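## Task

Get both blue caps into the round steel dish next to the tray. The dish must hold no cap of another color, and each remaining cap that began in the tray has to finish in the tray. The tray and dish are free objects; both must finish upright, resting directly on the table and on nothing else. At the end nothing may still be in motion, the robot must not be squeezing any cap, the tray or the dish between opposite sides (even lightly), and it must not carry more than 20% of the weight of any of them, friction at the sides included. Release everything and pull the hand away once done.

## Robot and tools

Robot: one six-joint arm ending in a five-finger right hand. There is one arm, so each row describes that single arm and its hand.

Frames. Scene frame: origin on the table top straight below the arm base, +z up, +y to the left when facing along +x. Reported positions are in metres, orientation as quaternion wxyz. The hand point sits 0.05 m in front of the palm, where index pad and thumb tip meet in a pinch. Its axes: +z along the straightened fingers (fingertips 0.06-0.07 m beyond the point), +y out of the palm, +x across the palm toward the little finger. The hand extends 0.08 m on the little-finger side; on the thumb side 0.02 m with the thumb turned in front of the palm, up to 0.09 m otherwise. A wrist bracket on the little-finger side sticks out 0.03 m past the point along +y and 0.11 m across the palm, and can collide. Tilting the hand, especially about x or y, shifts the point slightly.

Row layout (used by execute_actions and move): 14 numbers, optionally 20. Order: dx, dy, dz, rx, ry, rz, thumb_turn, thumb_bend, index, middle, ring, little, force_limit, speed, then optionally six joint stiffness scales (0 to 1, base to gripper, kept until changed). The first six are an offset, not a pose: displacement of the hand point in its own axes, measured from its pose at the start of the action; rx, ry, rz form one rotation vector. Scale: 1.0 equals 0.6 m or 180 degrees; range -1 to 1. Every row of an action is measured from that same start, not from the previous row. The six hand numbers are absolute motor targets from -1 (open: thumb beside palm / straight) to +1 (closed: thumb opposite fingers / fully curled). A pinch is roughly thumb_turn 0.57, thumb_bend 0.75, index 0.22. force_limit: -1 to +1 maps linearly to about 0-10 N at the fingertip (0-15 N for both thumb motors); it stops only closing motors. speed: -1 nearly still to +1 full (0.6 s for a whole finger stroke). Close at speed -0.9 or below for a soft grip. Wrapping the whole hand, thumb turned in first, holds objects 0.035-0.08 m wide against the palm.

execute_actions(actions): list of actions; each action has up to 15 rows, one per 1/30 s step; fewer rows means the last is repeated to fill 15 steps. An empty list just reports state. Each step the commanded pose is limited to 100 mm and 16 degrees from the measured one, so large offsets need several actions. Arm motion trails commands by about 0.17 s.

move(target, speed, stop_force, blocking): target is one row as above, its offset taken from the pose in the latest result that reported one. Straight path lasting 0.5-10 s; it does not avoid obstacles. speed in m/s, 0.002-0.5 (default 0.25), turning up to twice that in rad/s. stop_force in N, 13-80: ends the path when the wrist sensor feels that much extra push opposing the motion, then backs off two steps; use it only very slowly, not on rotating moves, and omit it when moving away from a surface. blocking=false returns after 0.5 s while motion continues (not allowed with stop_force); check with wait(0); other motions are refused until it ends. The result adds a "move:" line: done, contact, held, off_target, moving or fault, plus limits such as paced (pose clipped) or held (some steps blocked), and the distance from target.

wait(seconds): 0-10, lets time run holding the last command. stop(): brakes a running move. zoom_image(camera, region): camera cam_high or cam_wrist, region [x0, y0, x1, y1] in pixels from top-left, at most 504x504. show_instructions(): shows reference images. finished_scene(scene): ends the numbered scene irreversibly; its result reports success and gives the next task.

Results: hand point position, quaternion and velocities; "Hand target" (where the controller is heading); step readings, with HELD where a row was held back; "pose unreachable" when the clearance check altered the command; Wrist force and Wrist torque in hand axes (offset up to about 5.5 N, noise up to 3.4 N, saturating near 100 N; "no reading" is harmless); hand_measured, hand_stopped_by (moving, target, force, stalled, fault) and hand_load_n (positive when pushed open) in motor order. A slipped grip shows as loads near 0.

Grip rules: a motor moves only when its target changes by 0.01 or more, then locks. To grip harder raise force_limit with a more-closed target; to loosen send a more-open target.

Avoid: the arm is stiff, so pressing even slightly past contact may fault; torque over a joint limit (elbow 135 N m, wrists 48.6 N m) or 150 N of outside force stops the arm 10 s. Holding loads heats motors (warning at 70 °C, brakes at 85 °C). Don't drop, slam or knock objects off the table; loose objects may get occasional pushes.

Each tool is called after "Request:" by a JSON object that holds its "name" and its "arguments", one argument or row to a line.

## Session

Request:
{"name": "execute_actions", "arguments": {
  "actions": []
}}

Scene clock: 0.00 s.
end_effector_position=(+0.5730, -0.3176, +0.3969) hand_measured=(-1.000, -1.000, -1.000, -1.000, -1.000, -1.000) hand_load_n=(+0.0, +0.0, +0.0, +0.0, +0.0, +0.0) hand_stopped_by=(target, target, target, target, target, target) hand_force_limit=0.00 hand_speed=-0.80 end_effector_quat_wxyz=(-0.301, -0.124, +0.926, +0.192) end_effector_velocity=(-0.000, -0.000, -0.000) end_effector_angular_velocity=(-0.001, +0.001, -0.001)
Joint positions: [-0.757 -0.9    1.216  1.957  1.793 -2.534]
Joint velocities: [-0.     0.     0.     0.     0.001  0.002]
Wrist force (N, on the end effector, along its own x y z axes, offset not removed): no reading
Wrist torque (N m, same axes, about the end effector's origin, offset not removed): no reading
Hand target: +0.573, -0.318, +0.397; -0.301, -0.124, +0.926, +0.192
Joint stiffness scale: [1. 1. 1. 1. 1. 1.]
camera_calibration (this result's frames):
cam_wrist: T_world_to_cam=[[-0.0315724, 0.927413, 0.372704, 0.163275], [0.993245, 0.0707696, -0.0919592, -0.506312], [-0.11166, 0.367283, -0.923383, 0.679355], [0, 0, 0, 1]] pos_world=[0.583904, -0.365107, 0.519891]

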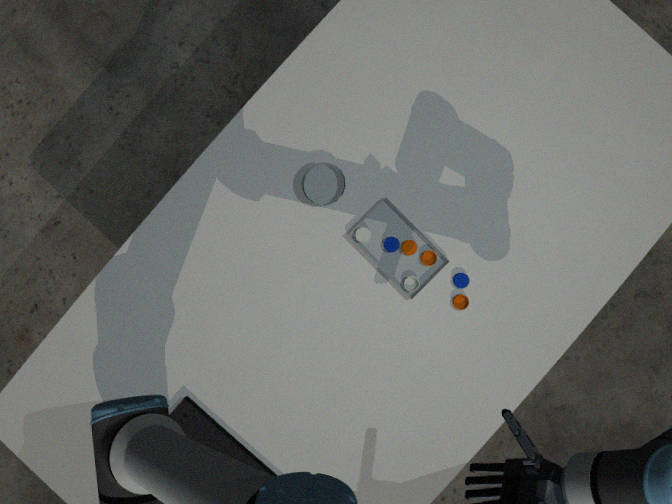

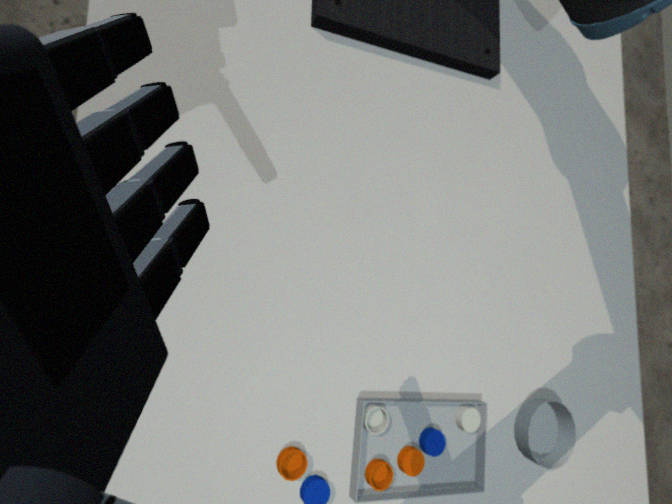

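Request:
{"name": "zoom_image", "arguments": {
  "camera": "cam_high",
  "region": [280, 150, 500, 330]
}}

Request:
{"name": "zoom_image", "arguments": {
  "camera": "cam_wrist",
  "region": [260, 350, 600, 504]
}}

Region (280, 150, 500, 330) of cam_high's 672x504 image, scaled by 2.291, with more detail than that image has; it fills the top 412 rows of this view, and the rest is white.

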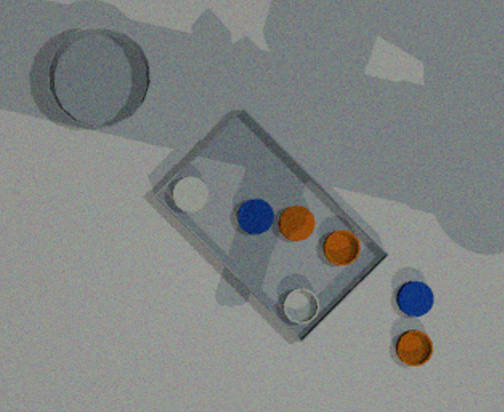

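Region (260, 350, 600, 504) of cam_wrist's 672x504 image, scaled by 1.482, with more detail than that image has; it fills the top 228 rows of this view, and the rest is white.

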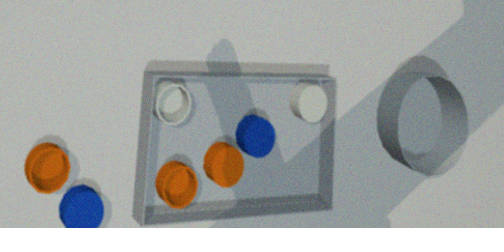

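Request:
{"name": "move", "arguments": {
  "target": [-0.6415, -0.0492, 0.1973, 0.552, -0.2637, -0.2203, 0.57, 0.15, -0.45, -1, -1, -1, 0, 0.5],
  "speed": 0.3
}}

Scene clock: 30.03 s.
end_effector_position=(+0.8088, -0.1785, +0.1009) hand_measured=(+0.570, +0.150, -0.450, -1.000, -1.000, -1.000) hand_load_n=(+0.0, +0.0, +0.0, +0.0, +0.0, +0.0) hand_stopped_by=(target, target, target, target, target, target) hand_force_limit=0.00 hand_speed=0.50 end_effector_quat_wxyz=(+0.308, -0.485, +0.690, -0.440) end_effector_velocity=(+0.001, -0.000, -0.000) end_effector_angular_velocity=(-0.005, -0.009, +0.004)
Joint positions: [-0.492 -1.195  1.966 -0.331  1.42  -3.21 ]
Joint velocities: [-0.001  0.     0.005 -0.015 -0.005 -0.002]
Wrist force (N, on the end effector, along its own x y z axes, offset not removed): [-2.2 0.9 -0.5]
Wrist torque (N m, same axes, about the end effector's origin, offset not removed): [0.51 0.45 0.04]
Hand target: +0.807, -0.178, +0.099; +0.308, -0.485, +0.690, -0.440
Off the commanded pose: 0.002 m, 0 deg.
Joint stiffness scale: [1. 1. 1. 1. 1. 1.]
move: done
camera_calibration (this result's frames):
cam_wrist: T_world_to_cam=[[-0.357827, 0.239452, -0.902564, 0.421731], [-0.111422, 0.948708, 0.295868, 0.23337], [0.927116, 0.206435, -0.312793, -0.549253], [0, 0, 0, 1]] pos_world=[0.686131, -0.208999, 0.13979]

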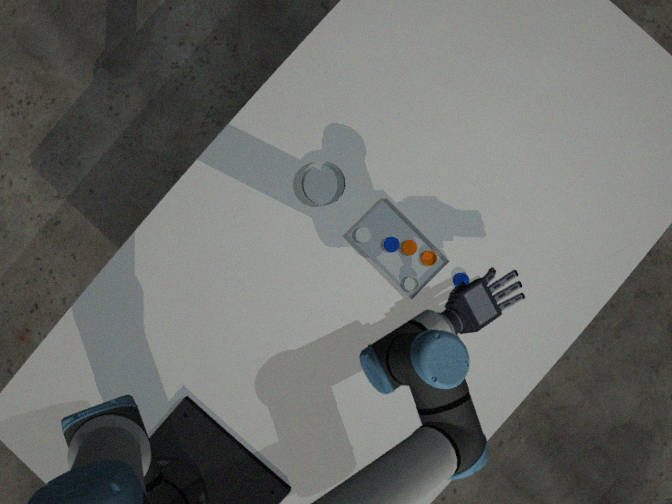

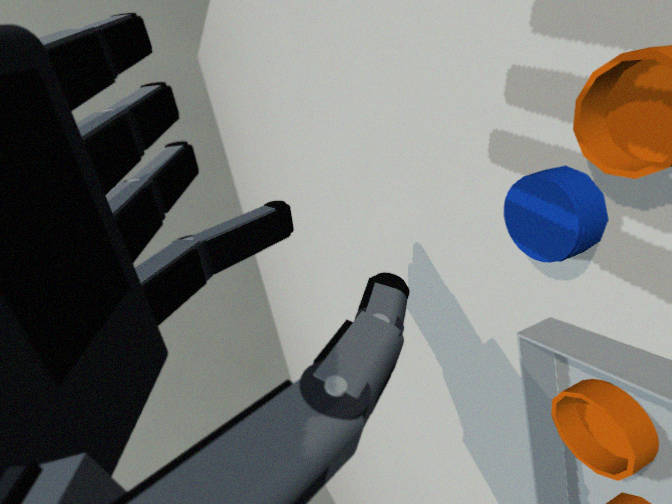

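Request:
{"name": "move", "arguments": {
  "target": [-0.0078, 0.086, 0.0163, 0, 0, 0, 0.57, 0.15, -0.5, -1, -1, -1, 0, 0.5],
  "speed": 0.08
}}

Scene clock: 41.07 s.
end_effector_position=(+0.7992, -0.1718, +0.0516) hand_measured=(+0.570, +0.150, -0.500, -1.000, -1.000, -1.000) hand_load_n=(+0.0, +0.0, +0.0, +0.0, +0.0, +0.0) hand_stopped_by=(target, target, target, target, target, target) hand_force_limit=0.00 hand_speed=0.50 end_effector_quat_wxyz=(+0.308, -0.485, +0.690, -0.441) end_effector_velocity=(+0.004, -0.003, +0.002) end_effector_angular_velocity=(-0.007, -0.013, -0.001)
Joint positions: [-0.49  -1.145  2.012 -0.428  1.423 -3.209]
Joint velocities: [-0.001 -0.    -0.    -0.015  0.     0.001]
Wrist force (N, on the end effector, along its own x y z axes, offset not removed): [-2.5 3.9 -0.6]
Wrist torque (N m, same axes, about the end effector's origin, offset not removed): [0.96 0.80 0.18]
Hand target: +0.798, -0.170, +0.050; +0.308, -0.485, +0.690, -0.440
Off the commanded pose: 0.003 m, 0 deg.
Joint stiffness scale: [1. 1. 1. 1. 1. 1.]
move: done
camera_calibration (this result's frames):
cam_wrist: T_world_to_cam=[[-0.357183, 0.238452, -0.903084, 0.371498], [-0.111236, 0.949123, 0.294604, 0.240565], [0.927387, 0.205684, -0.312486, -0.557461], [0, 0, 0, 1]] pos_world=[0.676435, -0.20225, 0.0904233]

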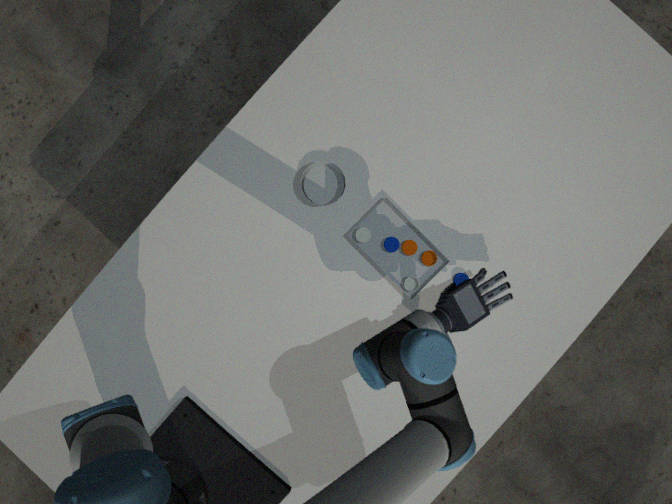

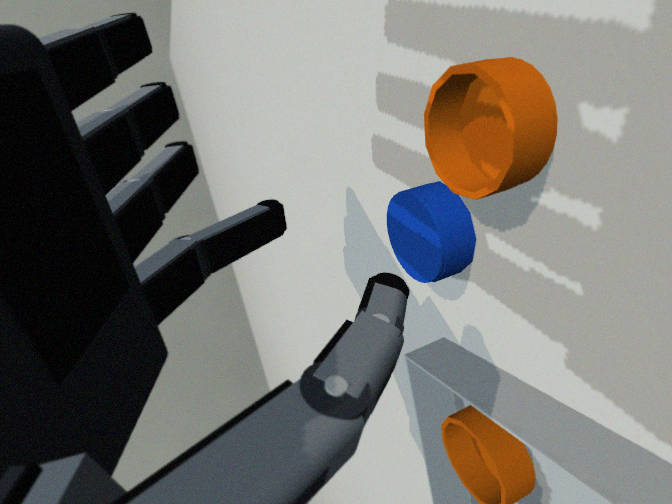

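Request:
{"name": "move", "arguments": {
  "target": [-0.0052, 0.0387, 0.012, 0, 0, 0, 0.57, 0.15, -0.5, -1, -1, -1, 0, 0.5],
  "speed": 0.04
}}

Scene clock: 48.13 s.
end_effector_position=(+0.7984, -0.1701, +0.0295) hand_measured=(+0.570, +0.150, -0.500, -1.000, -1.000, -1.000) hand_load_n=(+0.0, +0.0, +0.0, +0.0, +0.0, +0.0) hand_stopped_by=(target, target, target, target, target, target) hand_force_limit=0.00 hand_speed=0.50 end_effector_quat_wxyz=(+0.308, -0.485, +0.689, -0.442) end_effector_velocity=(+0.002, -0.001, +0.001) end_effector_angular_velocity=(-0.003, -0.008, -0.002)
Joint positions: [-0.487 -1.116  2.023 -0.471  1.426 -3.209]
Joint velocities: [ 0.001 -0.    -0.    -0.008  0.002  0.002]
Wrist force (N, on the end effector, along its own x y z axes, offset not removed): [-1.4 1.9 -2.5]
Wrist torque (N m, same axes, about the end effector's origin, offset not removed): [0.79 0.28 0.14]
Hand target: +0.797, -0.168, +0.027; +0.308, -0.485, +0.690, -0.441
Off the commanded pose: 0.003 m, 0 deg.
Joint stiffness scale: [1. 1. 1. 1. 1. 1.]
move: done
camera_calibration (this result's frames):
cam_wrist: T_world_to_cam=[[-0.355554, 0.236911, -0.904132, 0.349331], [-0.111381, 0.949709, 0.292655, 0.24561], [0.927996, 0.204757, -0.311285, -0.564696], [0, 0, 0, 1]] pos_world=[0.675598, -0.200393, 0.0681814]

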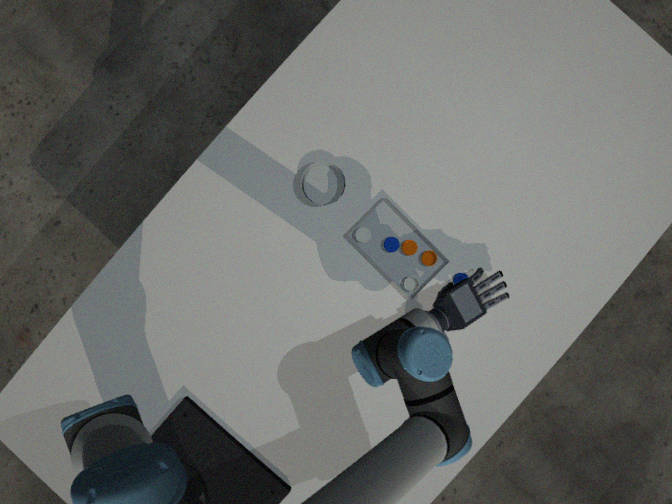

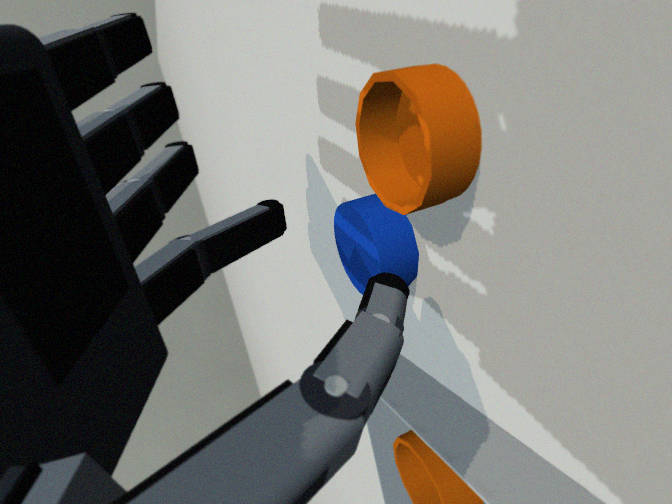

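Request:
{"name": "move", "arguments": {
  "target": [-0.002, 0.0125, 0.004, 0, 0, 0, 0.57, 0.15, -0.5, -1, -1, -1, 0, 0.5],
  "speed": 0.02
}}

Scene clock: 51.63 s.
end_effector_position=(+0.7994, -0.1708, +0.0239) hand_measured=(+0.570, +0.150, -0.500, -1.000, -1.000, -1.000) hand_load_n=(+0.0, +0.0, +0.0, +0.0, +0.0, +0.0) hand_stopped_by=(target, target, target, target, target, target) hand_force_limit=0.00 hand_speed=0.50 end_effector_quat_wxyz=(+0.308, -0.484, +0.688, -0.443) end_effector_velocity=(+0.000, -0.001, +0.000) end_effector_angular_velocity=(-0.003, -0.003, -0.001)
Joint positions: [-0.487 -1.107  2.024 -0.484  1.427 -3.209]
Joint velocities: [-0.001 -0.     0.001 -0.004  0.    -0.001]
Wrist force (N, on the end effector, along its own x y z axes, offset not removed): [-0.7 1.1 0.3]
Wrist torque (N m, same axes, about the end effector's origin, offset not removed): [0.46 0.22 0.13]
Hand target: +0.798, -0.169, +0.022; +0.308, -0.485, +0.689, -0.442
Off the commanded pose: 0.003 m, 0 deg.
Joint stiffness scale: [1. 1. 1. 1. 1. 1.]
move: done
camera_calibration (this result's frames):
cam_wrist: T_world_to_cam=[[-0.353203, 0.235644, -0.905384, 0.342769], [-0.111661, 0.950223, 0.290875, 0.248374], [0.928859, 0.203834, -0.309309, -0.568108], [0, 0, 0, 1]] pos_world=[0.676493, -0.200983, 0.0623707]

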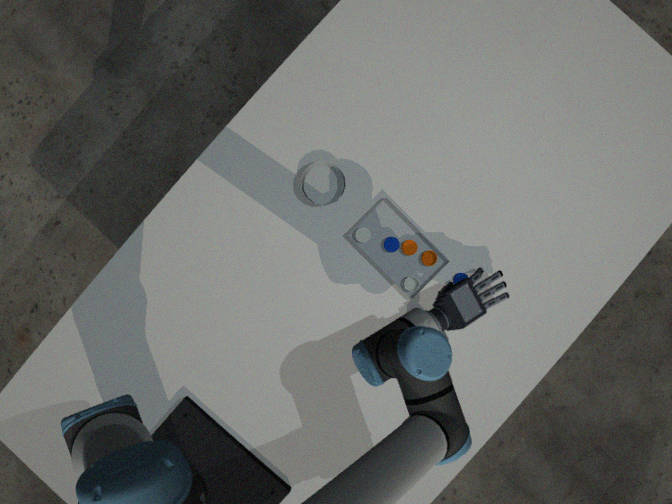

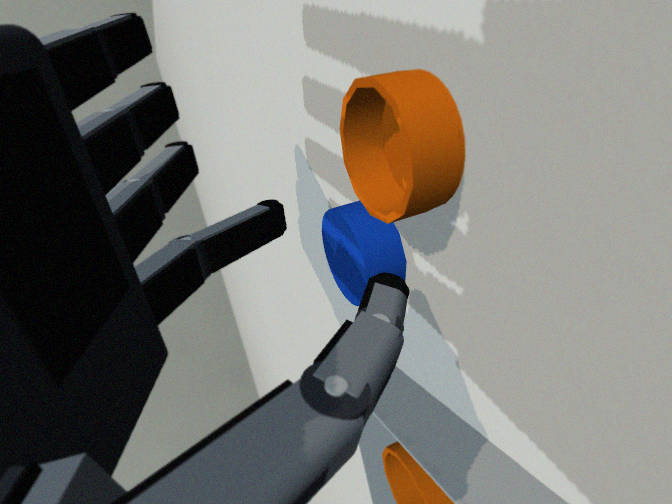

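Request:
{"name": "execute_actions", "arguments": {
  "actions": [
    [[0,0,0,0,0,0,0.57,0.15,0.4,-1,-1,-1,0.4,-0.65]],
    [[0,0,0,0,0,0,0.57,0.15,0.4,-1,-1,-1,0.4,-0.65]],
    [[0,0,0,0,0,0,0.57,0.15,0.4,-1,-1,-1,0.4,-0.65]]
  ]
}}

Scene clock: 59.30 s.
end_effector_position=(+0.7997, -0.1710, +0.0244) hand_measured=(+0.570, +0.146, -0.078, -1.000, -1.000, -1.000) hand_load_n=(-0.5, +5.5, +8.5, +0.0, +0.0, +0.0) hand_stopped_by=(target, target, force, target, target, target) hand_force_limit=0.40 hand_speed=-0.65 end_effector_quat_wxyz=(+0.308, -0.484, +0.688, -0.444) end_effector_velocity=(-0.000, +0.001, -0.001) end_effector_angular_velocity=(+0.000, +0.001, -0.001)
Joint positions: [-0.487 -1.107  2.024 -0.485  1.427 -3.209]
Joint velocities: [ 0.001  0.001 -0.     0.     0.002  0.001]
Wrist force (N, on the end effector, along its own x y z axes, offset not removed): [-0.7 -2.9 -2.2]
Wrist torque (N m, same axes, about the end effector's origin, offset not removed): [0.25 0.31 0.10]
Hand target: +0.800, -0.171, +0.024; +0.308, -0.484, +0.688, -0.444
Off the commanded pose: 0.000 m, 0 deg.
Joint stiffness scale: [1. 1. 1. 1. 1. 1.]
Step readings (end_effector_position; steps 1 to 15: 1st action; 16 to 30: 2nd action; 31 to 45: 3rd action):
0: (+0.7996, -0.1709, +0.0240)
1: (+0.7996, -0.1709, +0.0240)
2: (+0.7996, -0.1709, +0.0240)
4: (+0.7996, -0.1709, +0.0240)
8: (+0.7996, -0.1709, +0.0240)
15: (+0.7996, -0.1709, +0.0240)
16: (+0.7996, -0.1709, +0.0240)
17: (+0.7996, -0.1709, +0.0240)
19: (+0.7996, -0.1709, +0.0240)
23: (+0.7996, -0.1709, +0.0240)
30: (+0.7997, -0.1710, +0.0244)
31: (+0.7997, -0.1710, +0.0244)
32: (+0.7997, -0.1710, +0.0244)
34: (+0.7997, -0.1710, +0.0244)
38: (+0.7997, -0.1710, +0.0244)
45: end_effector_position above
camera_calibration (this result's frames):
cam_wrist: T_world_to_cam=[[-0.35205, 0.235001, -0.905999, 0.342362], [-0.111971, 0.950442, 0.290038, 0.248763], [0.929259, 0.203553, -0.30829, -0.568611], [0, 0, 0, 1]] pos_world=[0.676769, -0.201147, 0.0627316]

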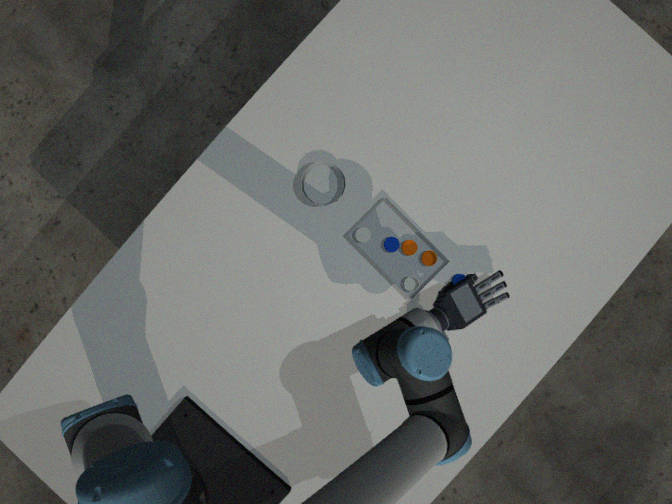

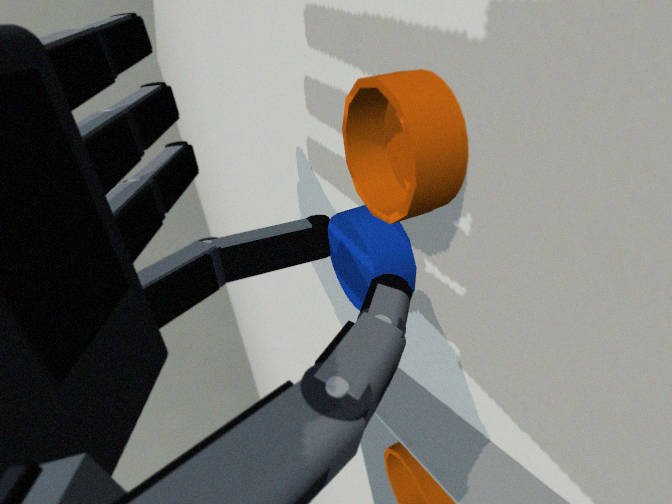

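Request:
{"name": "move", "arguments": {
  "target": [0.0, -0.1148, -0.0535, 0, 0, 0, 0.57, 0.15, 0.4, -1, -1, -1, 0.4, -0.65],
  "speed": 0.07
}}

Scene clock: 64.67 s.
end_effector_position=(+0.7982, -0.1697, +0.0990) hand_measured=(+0.570, +0.146, -0.078, -1.000, -1.000, -1.000) hand_load_n=(-0.5, +6.5, +8.5, +0.0, +0.0, +0.0) hand_stopped_by=(target, target, force, target, target, target) hand_force_limit=0.40 hand_speed=-0.65 end_effector_quat_wxyz=(+0.308, -0.484, +0.688, -0.444) end_effector_velocity=(-0.003, +0.000, -0.002) end_effector_angular_velocity=(+0.006, +0.010, -0.002)
Joint positions: [-0.487 -1.21   1.996 -0.353  1.427 -3.209]
Joint velocities: [-0.002 -0.     0.     0.011  0.     0.   ]
Wrist force (N, on the end effector, along its own x y z axes, offset not removed): [-3.8 -1.2 2.0]
Wrist torque (N m, same axes, about the end effector's origin, offset not removed): [0.04 0.72 -0.38]
Hand target: +0.799, -0.170, +0.100; +0.308, -0.484, +0.688, -0.444
Off the commanded pose: 0.002 m, 0 deg.
Joint stiffness scale: [1. 1. 1. 1. 1. 1.]
move: done
camera_calibration (this result's frames):
cam_wrist: T_world_to_cam=[[-0.352691, 0.235359, -0.905657, 0.409631], [-0.111762, 0.950328, 0.290491, 0.225545], [0.929042, 0.203671, -0.308868, -0.544178], [0, 0, 0, 1]] pos_world=[0.675244, -0.199918, 0.137387]

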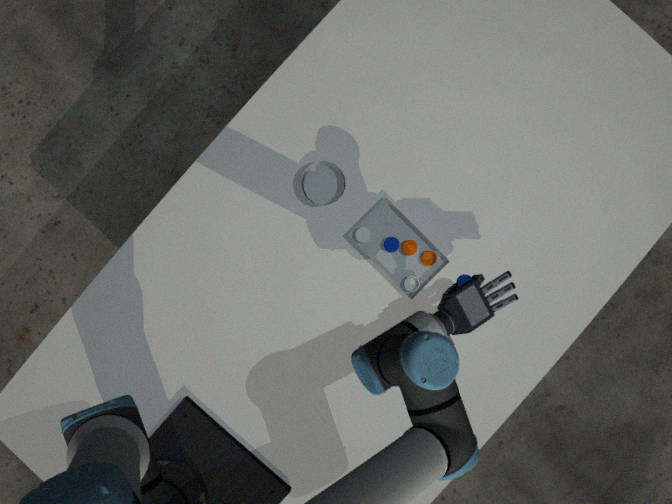

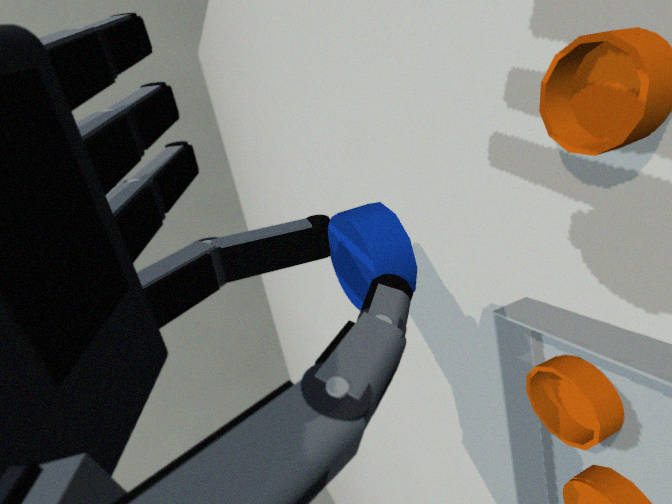

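Request:
{"name": "move", "arguments": {
  "target": [-0.5517, 0.109, -0.2377, 0, -0.1007, -0.047, 0.57, 0.15, 0.4, -1, -1, -1, 0.4, -0.65],
  "speed": 0.2
}}

Scene clock: 74.80 s.
end_effector_position=(+0.7628, +0.1932, +0.0968) hand_measured=(+0.570, +0.146, -0.078, -1.000, -1.000, -1.000) hand_load_n=(-0.5, +6.5, +8.5, +0.0, +0.0, +0.0) hand_stopped_by=(target, target, force, target, target, target) hand_force_limit=0.40 hand_speed=-0.65 end_effector_quat_wxyz=(-0.379, +0.597, -0.594, +0.384) end_effector_velocity=(+0.002, -0.001, +0.001) end_effector_angular_velocity=(-0.002, -0.001, -0.005)
Joint positions: [-0.001 -1.246  2.052 -0.376  1.553 -3.155]
Joint velocities: [-0.     0.001 -0.002  0.001  0.005  0.   ]
Wrist force (N, on the end effector, along its own x y z axes, offset not removed): [-2.4 -3.0 0.7]
Wrist torque (N m, same axes, about the end effector's origin, offset not removed): [-0.13 0.61 -0.12]
Hand target: +0.764, +0.195, +0.097; -0.379, +0.597, -0.594, +0.383
Off the commanded pose: 0.002 m, 0 deg.
Joint stiffness scale: [1. 1. 1. 1. 1. 1.]
move: done
camera_calibration (this result's frames):
cam_wrist: T_world_to_cam=[[-0.414556, 0.0979635, -0.904735, 0.383372], [-0.428881, 0.855823, 0.289184, 0.137626], [0.802623, 0.507907, -0.312772, -0.547918], [0, 0, 0, 1]] pos_world=[0.657726, 0.122952, 0.135678]

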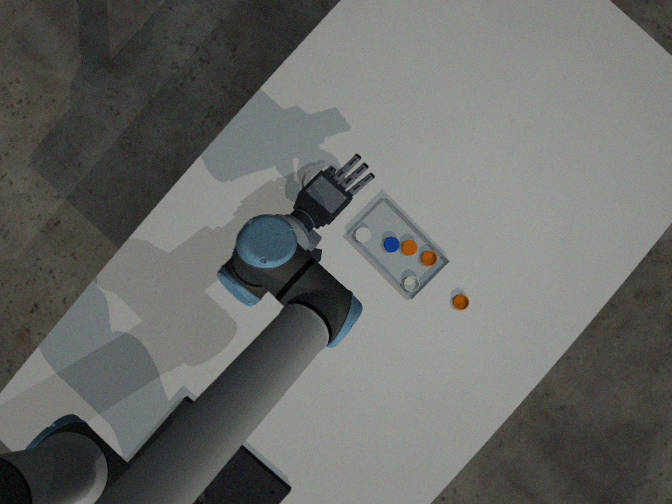

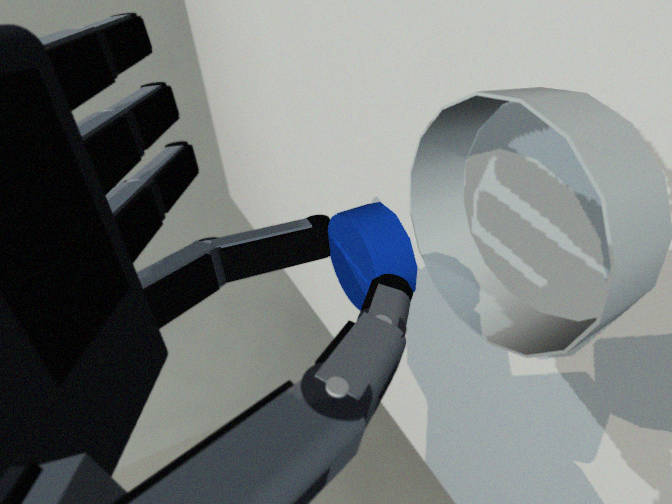

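Request:
{"name": "move", "arguments": {
  "target": [-0.038, 0.0605, 0.015, 0, 0, 0, 0.57, 0.15, 0.4, -1, -1, -1, 0.4, -0.65],
  "speed": 0.06
}}

Scene clock: 85.80 s.
end_effector_position=(+0.7575, +0.2145, +0.0615) hand_measured=(+0.570, +0.146, -0.078, -1.000, -1.000, -1.000) hand_load_n=(-0.5, +6.5, +8.5, +0.0, +0.0, +0.0) hand_stopped_by=(target, target, force, target, target, target) hand_force_limit=0.40 hand_speed=-0.65 end_effector_quat_wxyz=(-0.379, +0.597, -0.593, +0.384) end_effector_velocity=(+0.003, -0.001, +0.002) end_effector_angular_velocity=(-0.001, -0.010, -0.005)
Joint positions: [ 0.039 -1.196  2.067 -0.442  1.59  -3.139]
Joint velocities: [ 0.001 -0.     0.    -0.01   0.006  0.001]
Wrist force (N, on the end effector, along its own x y z axes, offset not removed): [-3.1 -1.6 0.3]
Wrist torque (N m, same axes, about the end effector's origin, offset not removed): [0.26 0.78 -0.25]
Hand target: +0.756, +0.216, +0.060; -0.379, +0.597, -0.594, +0.384
Off the commanded pose: 0.003 m, 0 deg.
Joint stiffness scale: [1. 1. 1. 1. 1. 1.]
move: done
camera_calibration (this result's frames):
cam_wrist: T_world_to_cam=[[-0.413427, 0.0971533, -0.905339, 0.346576], [-0.429483, 0.855929, 0.287976, 0.127804], [0.802884, 0.507885, -0.312139, -0.565731], [0, 0, 0, 1]] pos_world=[0.65239, 0.144264, 0.100378]

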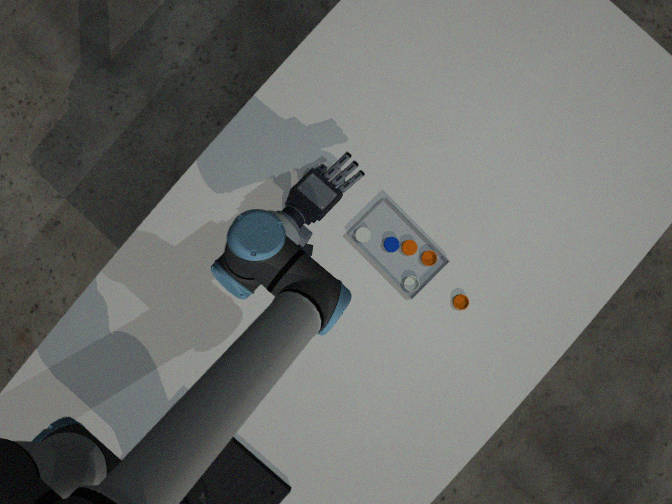

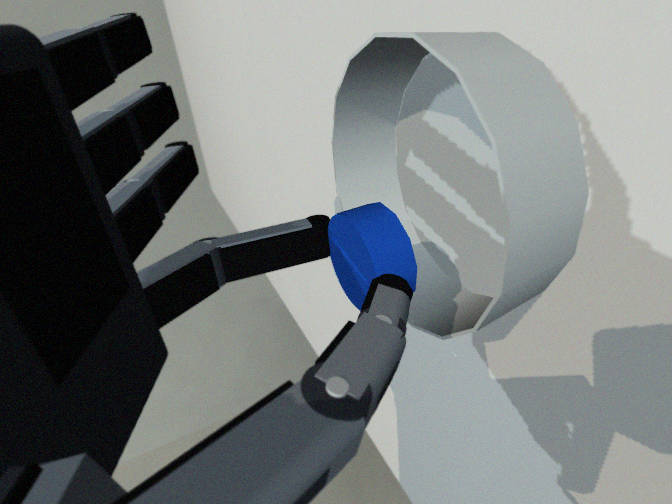

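Request:
{"name": "move", "arguments": {
  "target": [-0.01, 0.043, 0.0142, 0, 0, 0, 0.57, 0.15, 0.4, -1, -1, -1, 0.4, -0.65],
  "speed": 0.04
}}

Scene clock: 96.87 s.
end_effector_position=(+0.7570, +0.2189, +0.0369) hand_measured=(+0.570, +0.146, -0.078, -1.000, -1.000, -1.000) hand_load_n=(-0.5, +6.0, +8.5, +0.0, +0.0, +0.0) hand_stopped_by=(target, target, force, target, target, target) hand_force_limit=0.40 hand_speed=-0.65 end_effector_quat_wxyz=(-0.379, +0.597, -0.593, +0.385) end_effector_velocity=(+0.002, +0.000, +0.001) end_effector_angular_velocity=(+0.000, -0.008, -0.003)
Joint positions: [ 0.047 -1.159  2.076 -0.491  1.598 -3.136]
Joint velocities: [ 0.001  0.     0.    -0.008  0.004  0.002]
Wrist force (N, on the end effector, along its own x y z axes, offset not removed): [-3.7 -2.4 -7.6]
Wrist torque (N m, same axes, about the end effector's origin, offset not removed): [0.51 0.99 -0.18]
Hand target: +0.755, +0.220, +0.035; -0.379, +0.597, -0.593, +0.384
Off the commanded pose: 0.004 m, 0 deg.
Joint stiffness scale: [1. 1. 1. 1. 1. 1.]
move: off_target
camera_calibration (this result's frames):
cam_wrist: T_world_to_cam=[[-0.410845, 0.0966776, -0.906565, 0.321832], [-0.429812, 0.856388, 0.286113, 0.131142], [0.804032, 0.507201, -0.31029, -0.575982], [0, 0, 0, 1]] pos_world=[0.651697, 0.148716, 0.0755185]

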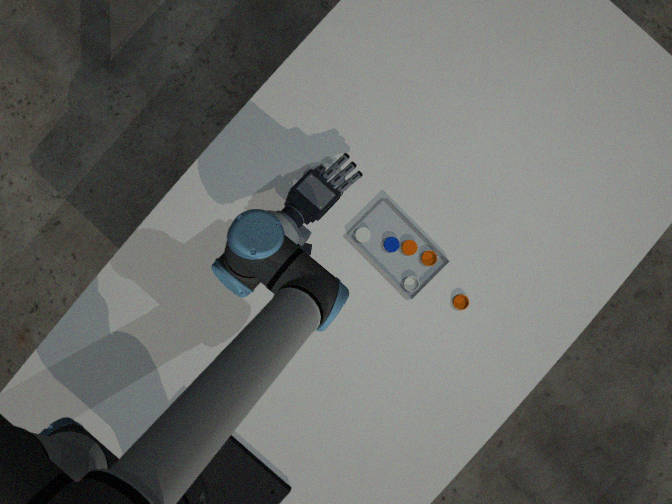

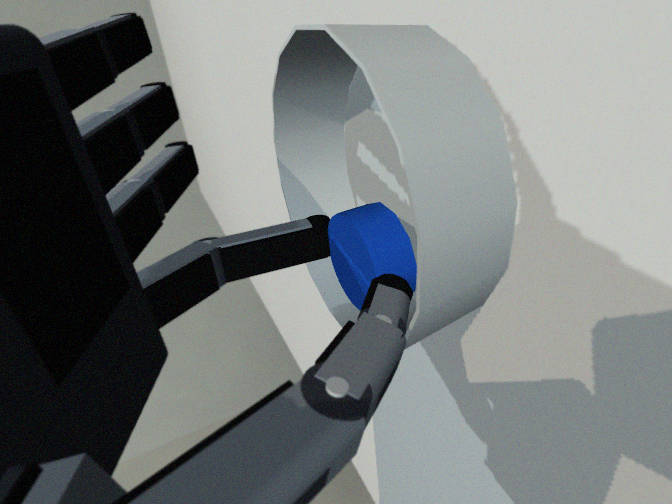

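Request:
{"name": "move", "arguments": {
  "target": [0.0, 0.008, 0.004, -0.04, 0, 0, 0.57, 0.15, 0.4, -1, -1, -1, 0.4, -0.65],
  "speed": 0.02
}}

Scene clock: 105.30 s.
end_effector_position=(+0.7563, +0.2193, +0.0324) hand_measured=(+0.570, +0.146, -0.078, -1.000, -1.000, -1.000) hand_load_n=(-0.5, +6.0, +8.5, +0.0, +0.0, +0.0) hand_stopped_by=(target, target, force, target, target, target) hand_force_limit=0.40 hand_speed=-0.65 end_effector_quat_wxyz=(-0.342, +0.619, -0.615, +0.349) end_effector_velocity=(+0.000, -0.001, -0.001) end_effector_angular_velocity=(+0.000, +0.019, -0.002)
Joint positions: [ 0.048 -1.14   2.004 -0.316  1.598 -3.134]
Joint velocities: [-0.001  0.005 -0.011  0.025  0.001  0.001]
Wrist force (N, on the end effector, along its own x y z axes, offset not removed): [0.3 -0.1 -1.8]
Wrist torque (N m, same axes, about the end effector's origin, offset not removed): [0.57 0.17 0.03]
Hand target: +0.757, +0.219, +0.032; -0.341, +0.619, -0.616, +0.347
Off the commanded pose: 0.001 m, 0 deg.
Joint stiffness scale: [1. 1. 1. 1. 1. 1.]
move: done
camera_calibration (this result's frames):
cam_wrist: T_world_to_cam=[[-0.517974, 0.095562, -0.850042, 0.396827], [-0.391564, 0.857023, 0.334947, 0.10117], [0.760513, 0.50634, -0.406497, -0.540843], [0, 0, 0, 1]] pos_world=[0.656479, 0.149223, 0.0835816]

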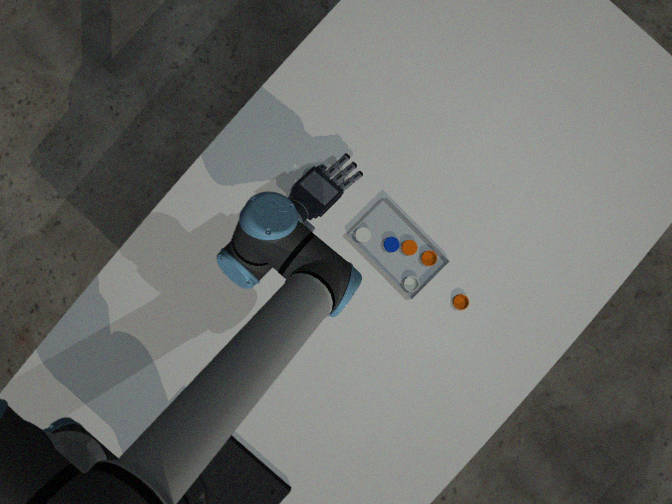

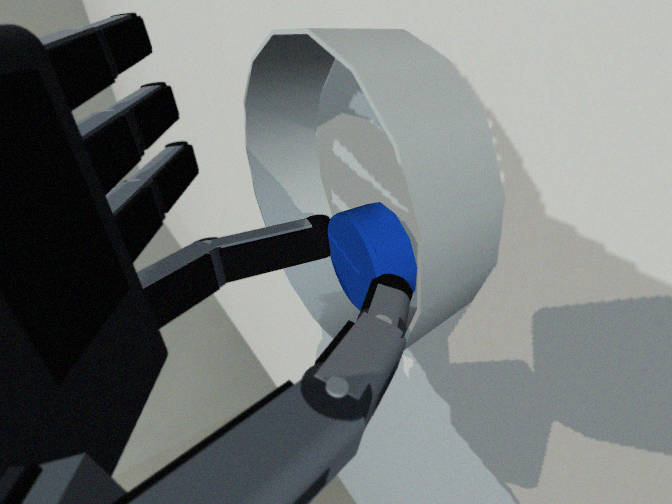

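Request:
{"name": "execute_actions", "arguments": {
  "actions": [
    [[0,0,0,0,0,0,0.57,0.15,-0.3,-1,-1,-1,0,-0.4]],
    [[0,0,0,0,0,0,0.57,0.15,-0.3,-1,-1,-1,0,-0.4]]
  ]
}}

Scene clock: 110.03 s.
end_effector_position=(+0.7569, +0.2193, +0.0327) hand_measured=(+0.570, +0.150, -0.300, -1.000, -1.000, -1.000) hand_load_n=(+0.0, +0.0, +0.0, +0.0, +0.0, +0.0) hand_stopped_by=(target, target, target, target, target, target) hand_force_limit=0.00 hand_speed=-0.40 end_effector_quat_wxyz=(-0.342, +0.619, -0.615, +0.349) end_effector_velocity=(+0.000, -0.000, -0.000) end_effector_angular_velocity=(-0.000, -0.001, +0.002)
Joint positions: [ 0.048 -1.14   2.003 -0.315  1.598 -3.134]
Joint velocities: [-0.001  0.     0.    -0.001 -0.002 -0.001]
Wrist force (N, on the end effector, along its own x y z axes, offset not removed): [0.4 2.4 -3.2]
Wrist torque (N m, same axes, about the end effector's origin, offset not removed): [1.03 0.16 0.37]
Hand target: +0.757, +0.219, +0.033; -0.342, +0.619, -0.615, +0.349
Off the commanded pose: 0.000 m, 0 deg.
Joint stiffness scale: [1. 1. 1. 1. 1. 1.]
Step readings (end_effector_position; steps 1 to 15: 1st action; 16 to 30: 2nd action):
0: (+0.7561, +0.2193, +0.0323)
1: (+0.7561, +0.2193, +0.0323)
2: (+0.7561, +0.2193, +0.0323)
4: (+0.7561, +0.2193, +0.0323)
8: (+0.7565, +0.2193, +0.0325)
15: (+0.7568, +0.2193, +0.0326)
16: (+0.7569, +0.2193, +0.0327)
17: (+0.7569, +0.2193, +0.0327)
19: (+0.7569, +0.2193, +0.0327)
23: (+0.7569, +0.2193, +0.0327)
30: end_effector_position above
camera_calibration (this result's frames):
cam_wrist: T_world_to_cam=[[-0.517936, 0.0956405, -0.850056, 0.397309], [-0.391617, 0.856967, 0.335029, 0.1013], [0.760512, 0.50642, -0.406399, -0.541191], [0, 0, 0, 1]] pos_world=[0.657033, 0.14926, 0.0838569]

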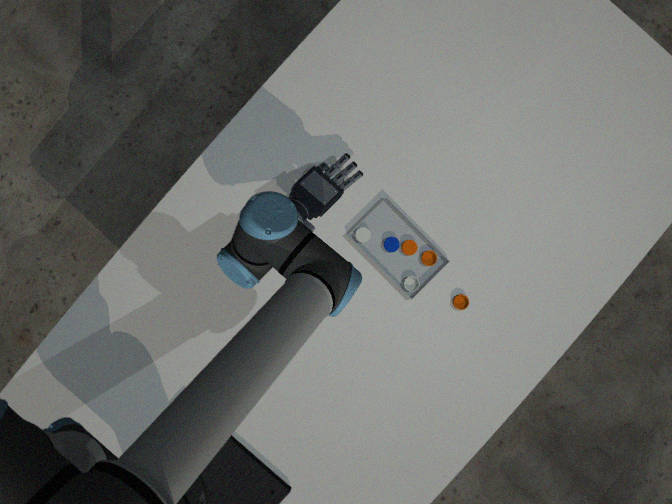

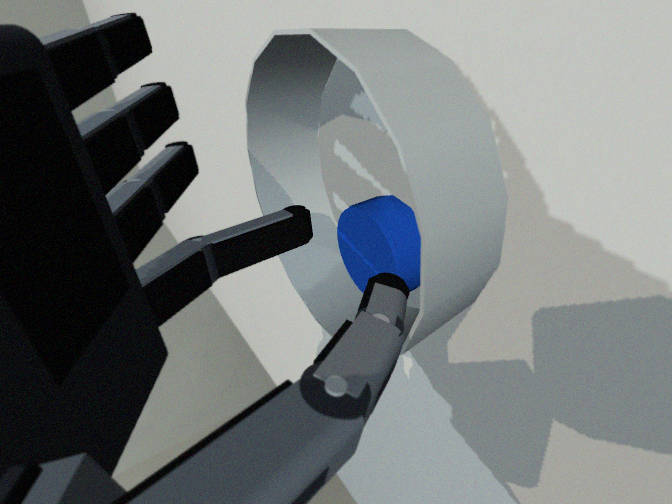

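Request:
{"name": "move", "arguments": {
  "target": [0.0, -0.0852, -0.0523, 0, 0, 0, 0.57, 0.15, -0.5, -1, -1, -1, 0, 0.5],
  "speed": 0.1
}}

Scene clock: 119.07 s.
end_effector_position=(+0.7558, +0.2195, +0.0914) hand_measured=(+0.570, +0.150, -0.500, -1.000, -1.000, -1.000) hand_load_n=(+0.0, +0.0, +0.0, +0.0, +0.0, +0.0) hand_stopped_by=(target, target, target, target, target, target) hand_force_limit=0.00 hand_speed=0.50 end_effector_quat_wxyz=(-0.342, +0.619, -0.615, +0.349) end_effector_velocity=(-0.004, -0.000, -0.002) end_effector_angular_velocity=(-0.000, +0.014, -0.001)
Joint positions: [ 0.048 -1.217  1.977 -0.212  1.598 -3.134]
Joint velocities: [-0.001  0.     0.     0.014 -0.     0.   ]
Wrist force (N, on the end effector, along its own x y z axes, offset not removed): [-5.2 0.5 0.0]
Wrist torque (N m, same axes, about the end effector's origin, offset not removed): [0.56 1.11 -0.19]
Hand target: +0.757, +0.220, +0.093; -0.342, +0.619, -0.615, +0.349
Off the commanded pose: 0.002 m, 0 deg.
Joint stiffness scale: [1. 1. 1. 1. 1. 1.]
move: done
camera_calibration (this result's frames):
cam_wrist: T_world_to_cam=[[-0.518155, 0.0956349, -0.849923, 0.446793], [-0.39153, 0.85697, 0.335124, 0.0809816], [0.760408, 0.506416, -0.406599, -0.516512], [0, 0, 0, 1]] pos_world=[0.655974, 0.149442, 0.142587]

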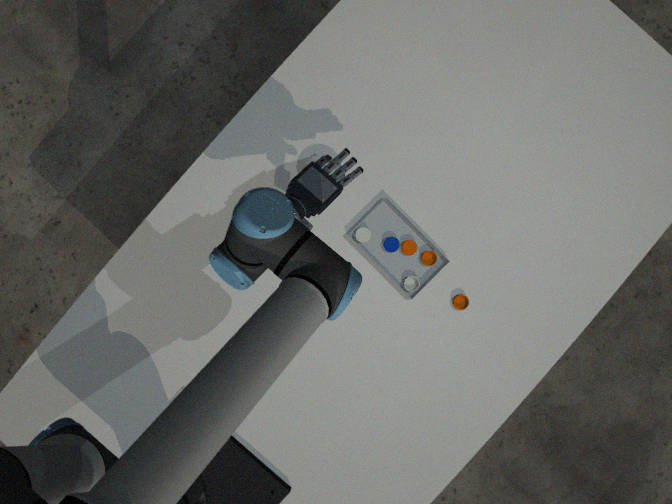

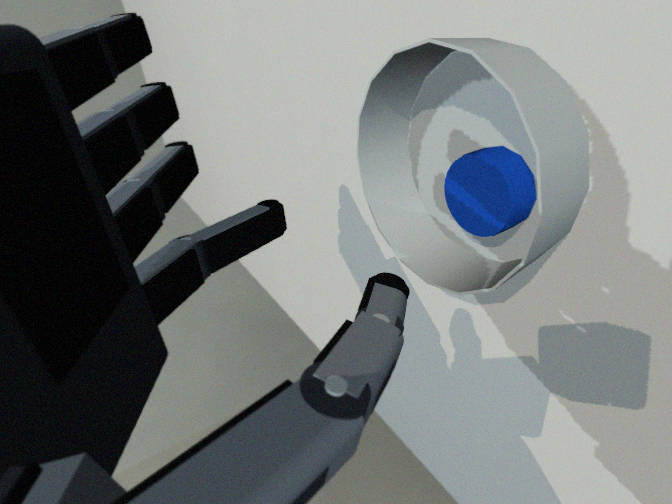

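Request:
{"name": "move", "arguments": {
  "target": [0.3775, 0.0035, 0.007, 0.0363, -0.1486, -0.0758, 0.57, 0.15, -0.5, -1, -1, -1, 0, 0.5],
  "speed": 0.25
}}

Scene clock: 126.40 s.
end_effector_position=(+0.7572, -0.0066, +0.0902) hand_measured=(+0.570, +0.150, -0.500, -1.000, -1.000, -1.000) hand_load_n=(+0.0, +0.0, +0.0, +0.0, +0.0, +0.0) hand_stopped_by=(target, target, target, target, target, target) hand_force_limit=0.00 hand_speed=0.50 end_effector_quat_wxyz=(-0.466, +0.729, -0.423, +0.270) end_effector_velocity=(-0.002, +0.001, -0.002) end_effector_angular_velocity=(-0.003, +0.012, +0.018)
Joint positions: [-0.513 -1.129  1.938 -0.061  0.659 -3.772]
Joint velocities: [-0.001  0.009 -0.01   0.034 -0.008 -0.03 ]
Wrist force (N, on the end effector, along its own x y z axes, offset not removed): [2.7 -2.2 -1.0]
Wrist torque (N m, same axes, about the end effector's origin, offset not removed): [-0.10 -0.11 0.21]
Hand target: +0.758, -0.007, +0.090; -0.466, +0.730, -0.421, +0.269
Off the commanded pose: 0.001 m, 0 deg.
Joint stiffness scale: [1. 1. 1. 1. 1. 1.]
move: done
camera_calibration (this result's frames):
cam_wrist: T_world_to_cam=[[-0.414151, -0.114663, -0.902957, 0.392813], [-0.795428, 0.527832, 0.297804, 0.582743], [0.442462, 0.841573, -0.309809, -0.169336], [0, 0, 0, 1]] pos_world=[0.701139, -0.120041, 0.128688]

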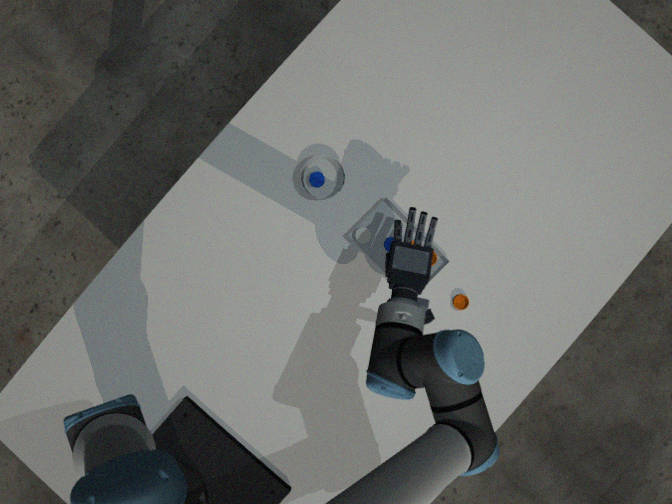

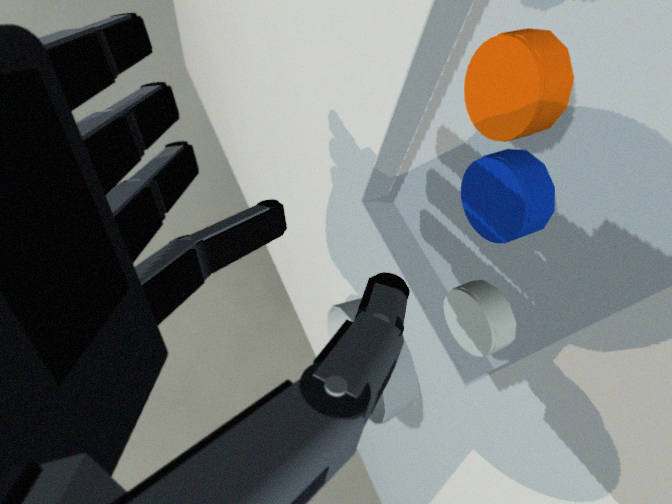

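Request:
{"name": "move", "arguments": {
  "target": [0.0045, 0.0618, 0.0253, 0, 0, 0, 0.57, 0.15, -0.5, -1, -1, -1, 0, 0.5],
  "speed": 0.07
}}

Scene clock: 133.10 s.
end_effector_position=(+0.7581, -0.0094, +0.0513) hand_measured=(+0.570, +0.150, -0.500, -1.000, -1.000, -1.000) hand_load_n=(+0.0, +0.0, +0.0, +0.0, +0.0, +0.0) hand_stopped_by=(target, target, target, target, target, target) hand_force_limit=0.00 hand_speed=0.50 end_effector_quat_wxyz=(-0.466, +0.729, -0.423, +0.270) end_effector_velocity=(+0.002, -0.002, -0.000) end_effector_angular_velocity=(-0.006, -0.009, -0.001)
Joint positions: [-0.516 -1.075  1.948 -0.121  0.657 -3.777]
Joint velocities: [-0.     0.     0.    -0.011  0.001 -0.   ]
Wrist force (N, on the end effector, along its own x y z axes, offset not removed): [-0.2 -1.8 -2.9]
Wrist torque (N m, same axes, about the end effector's origin, offset not removed): [0.15 0.37 0.08]
Hand target: +0.757, -0.010, +0.050; -0.466, +0.729, -0.423, +0.270
Off the commanded pose: 0.002 m, 0 deg.
Joint stiffness scale: [1. 1. 1. 1. 1. 1.]
move: done
camera_calibration (this result's frames):
cam_wrist: T_world_to_cam=[[-0.414073, -0.115255, -0.902917, 0.357683], [-0.795715, 0.527529, 0.297573, 0.596704], [0.442019, 0.841682, -0.310145, -0.179059], [0, 0, 0, 1]] pos_world=[0.702061, -0.122843, 0.0898608]

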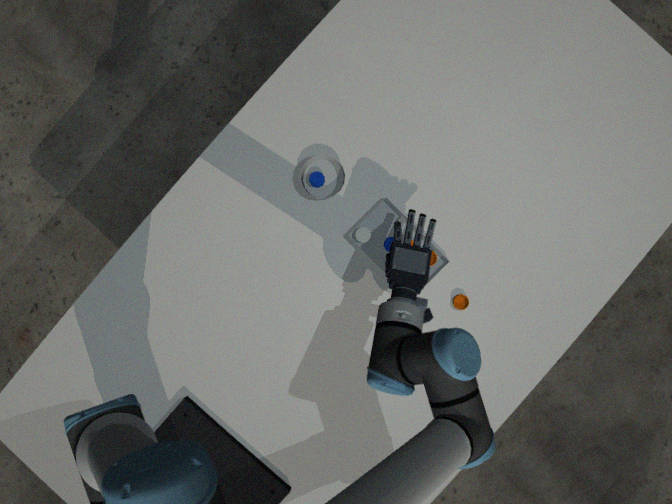

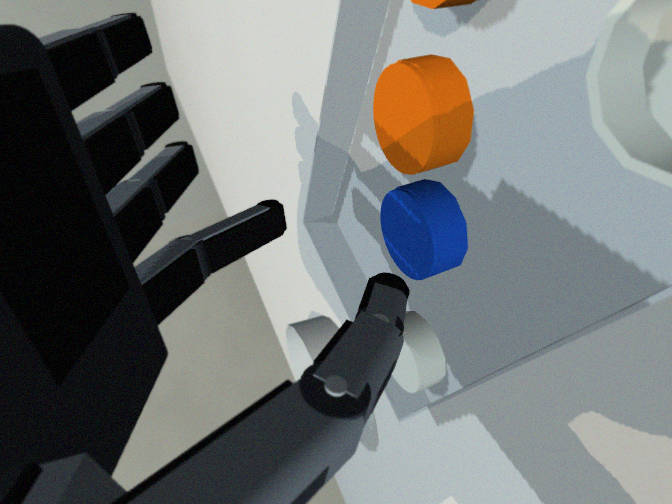

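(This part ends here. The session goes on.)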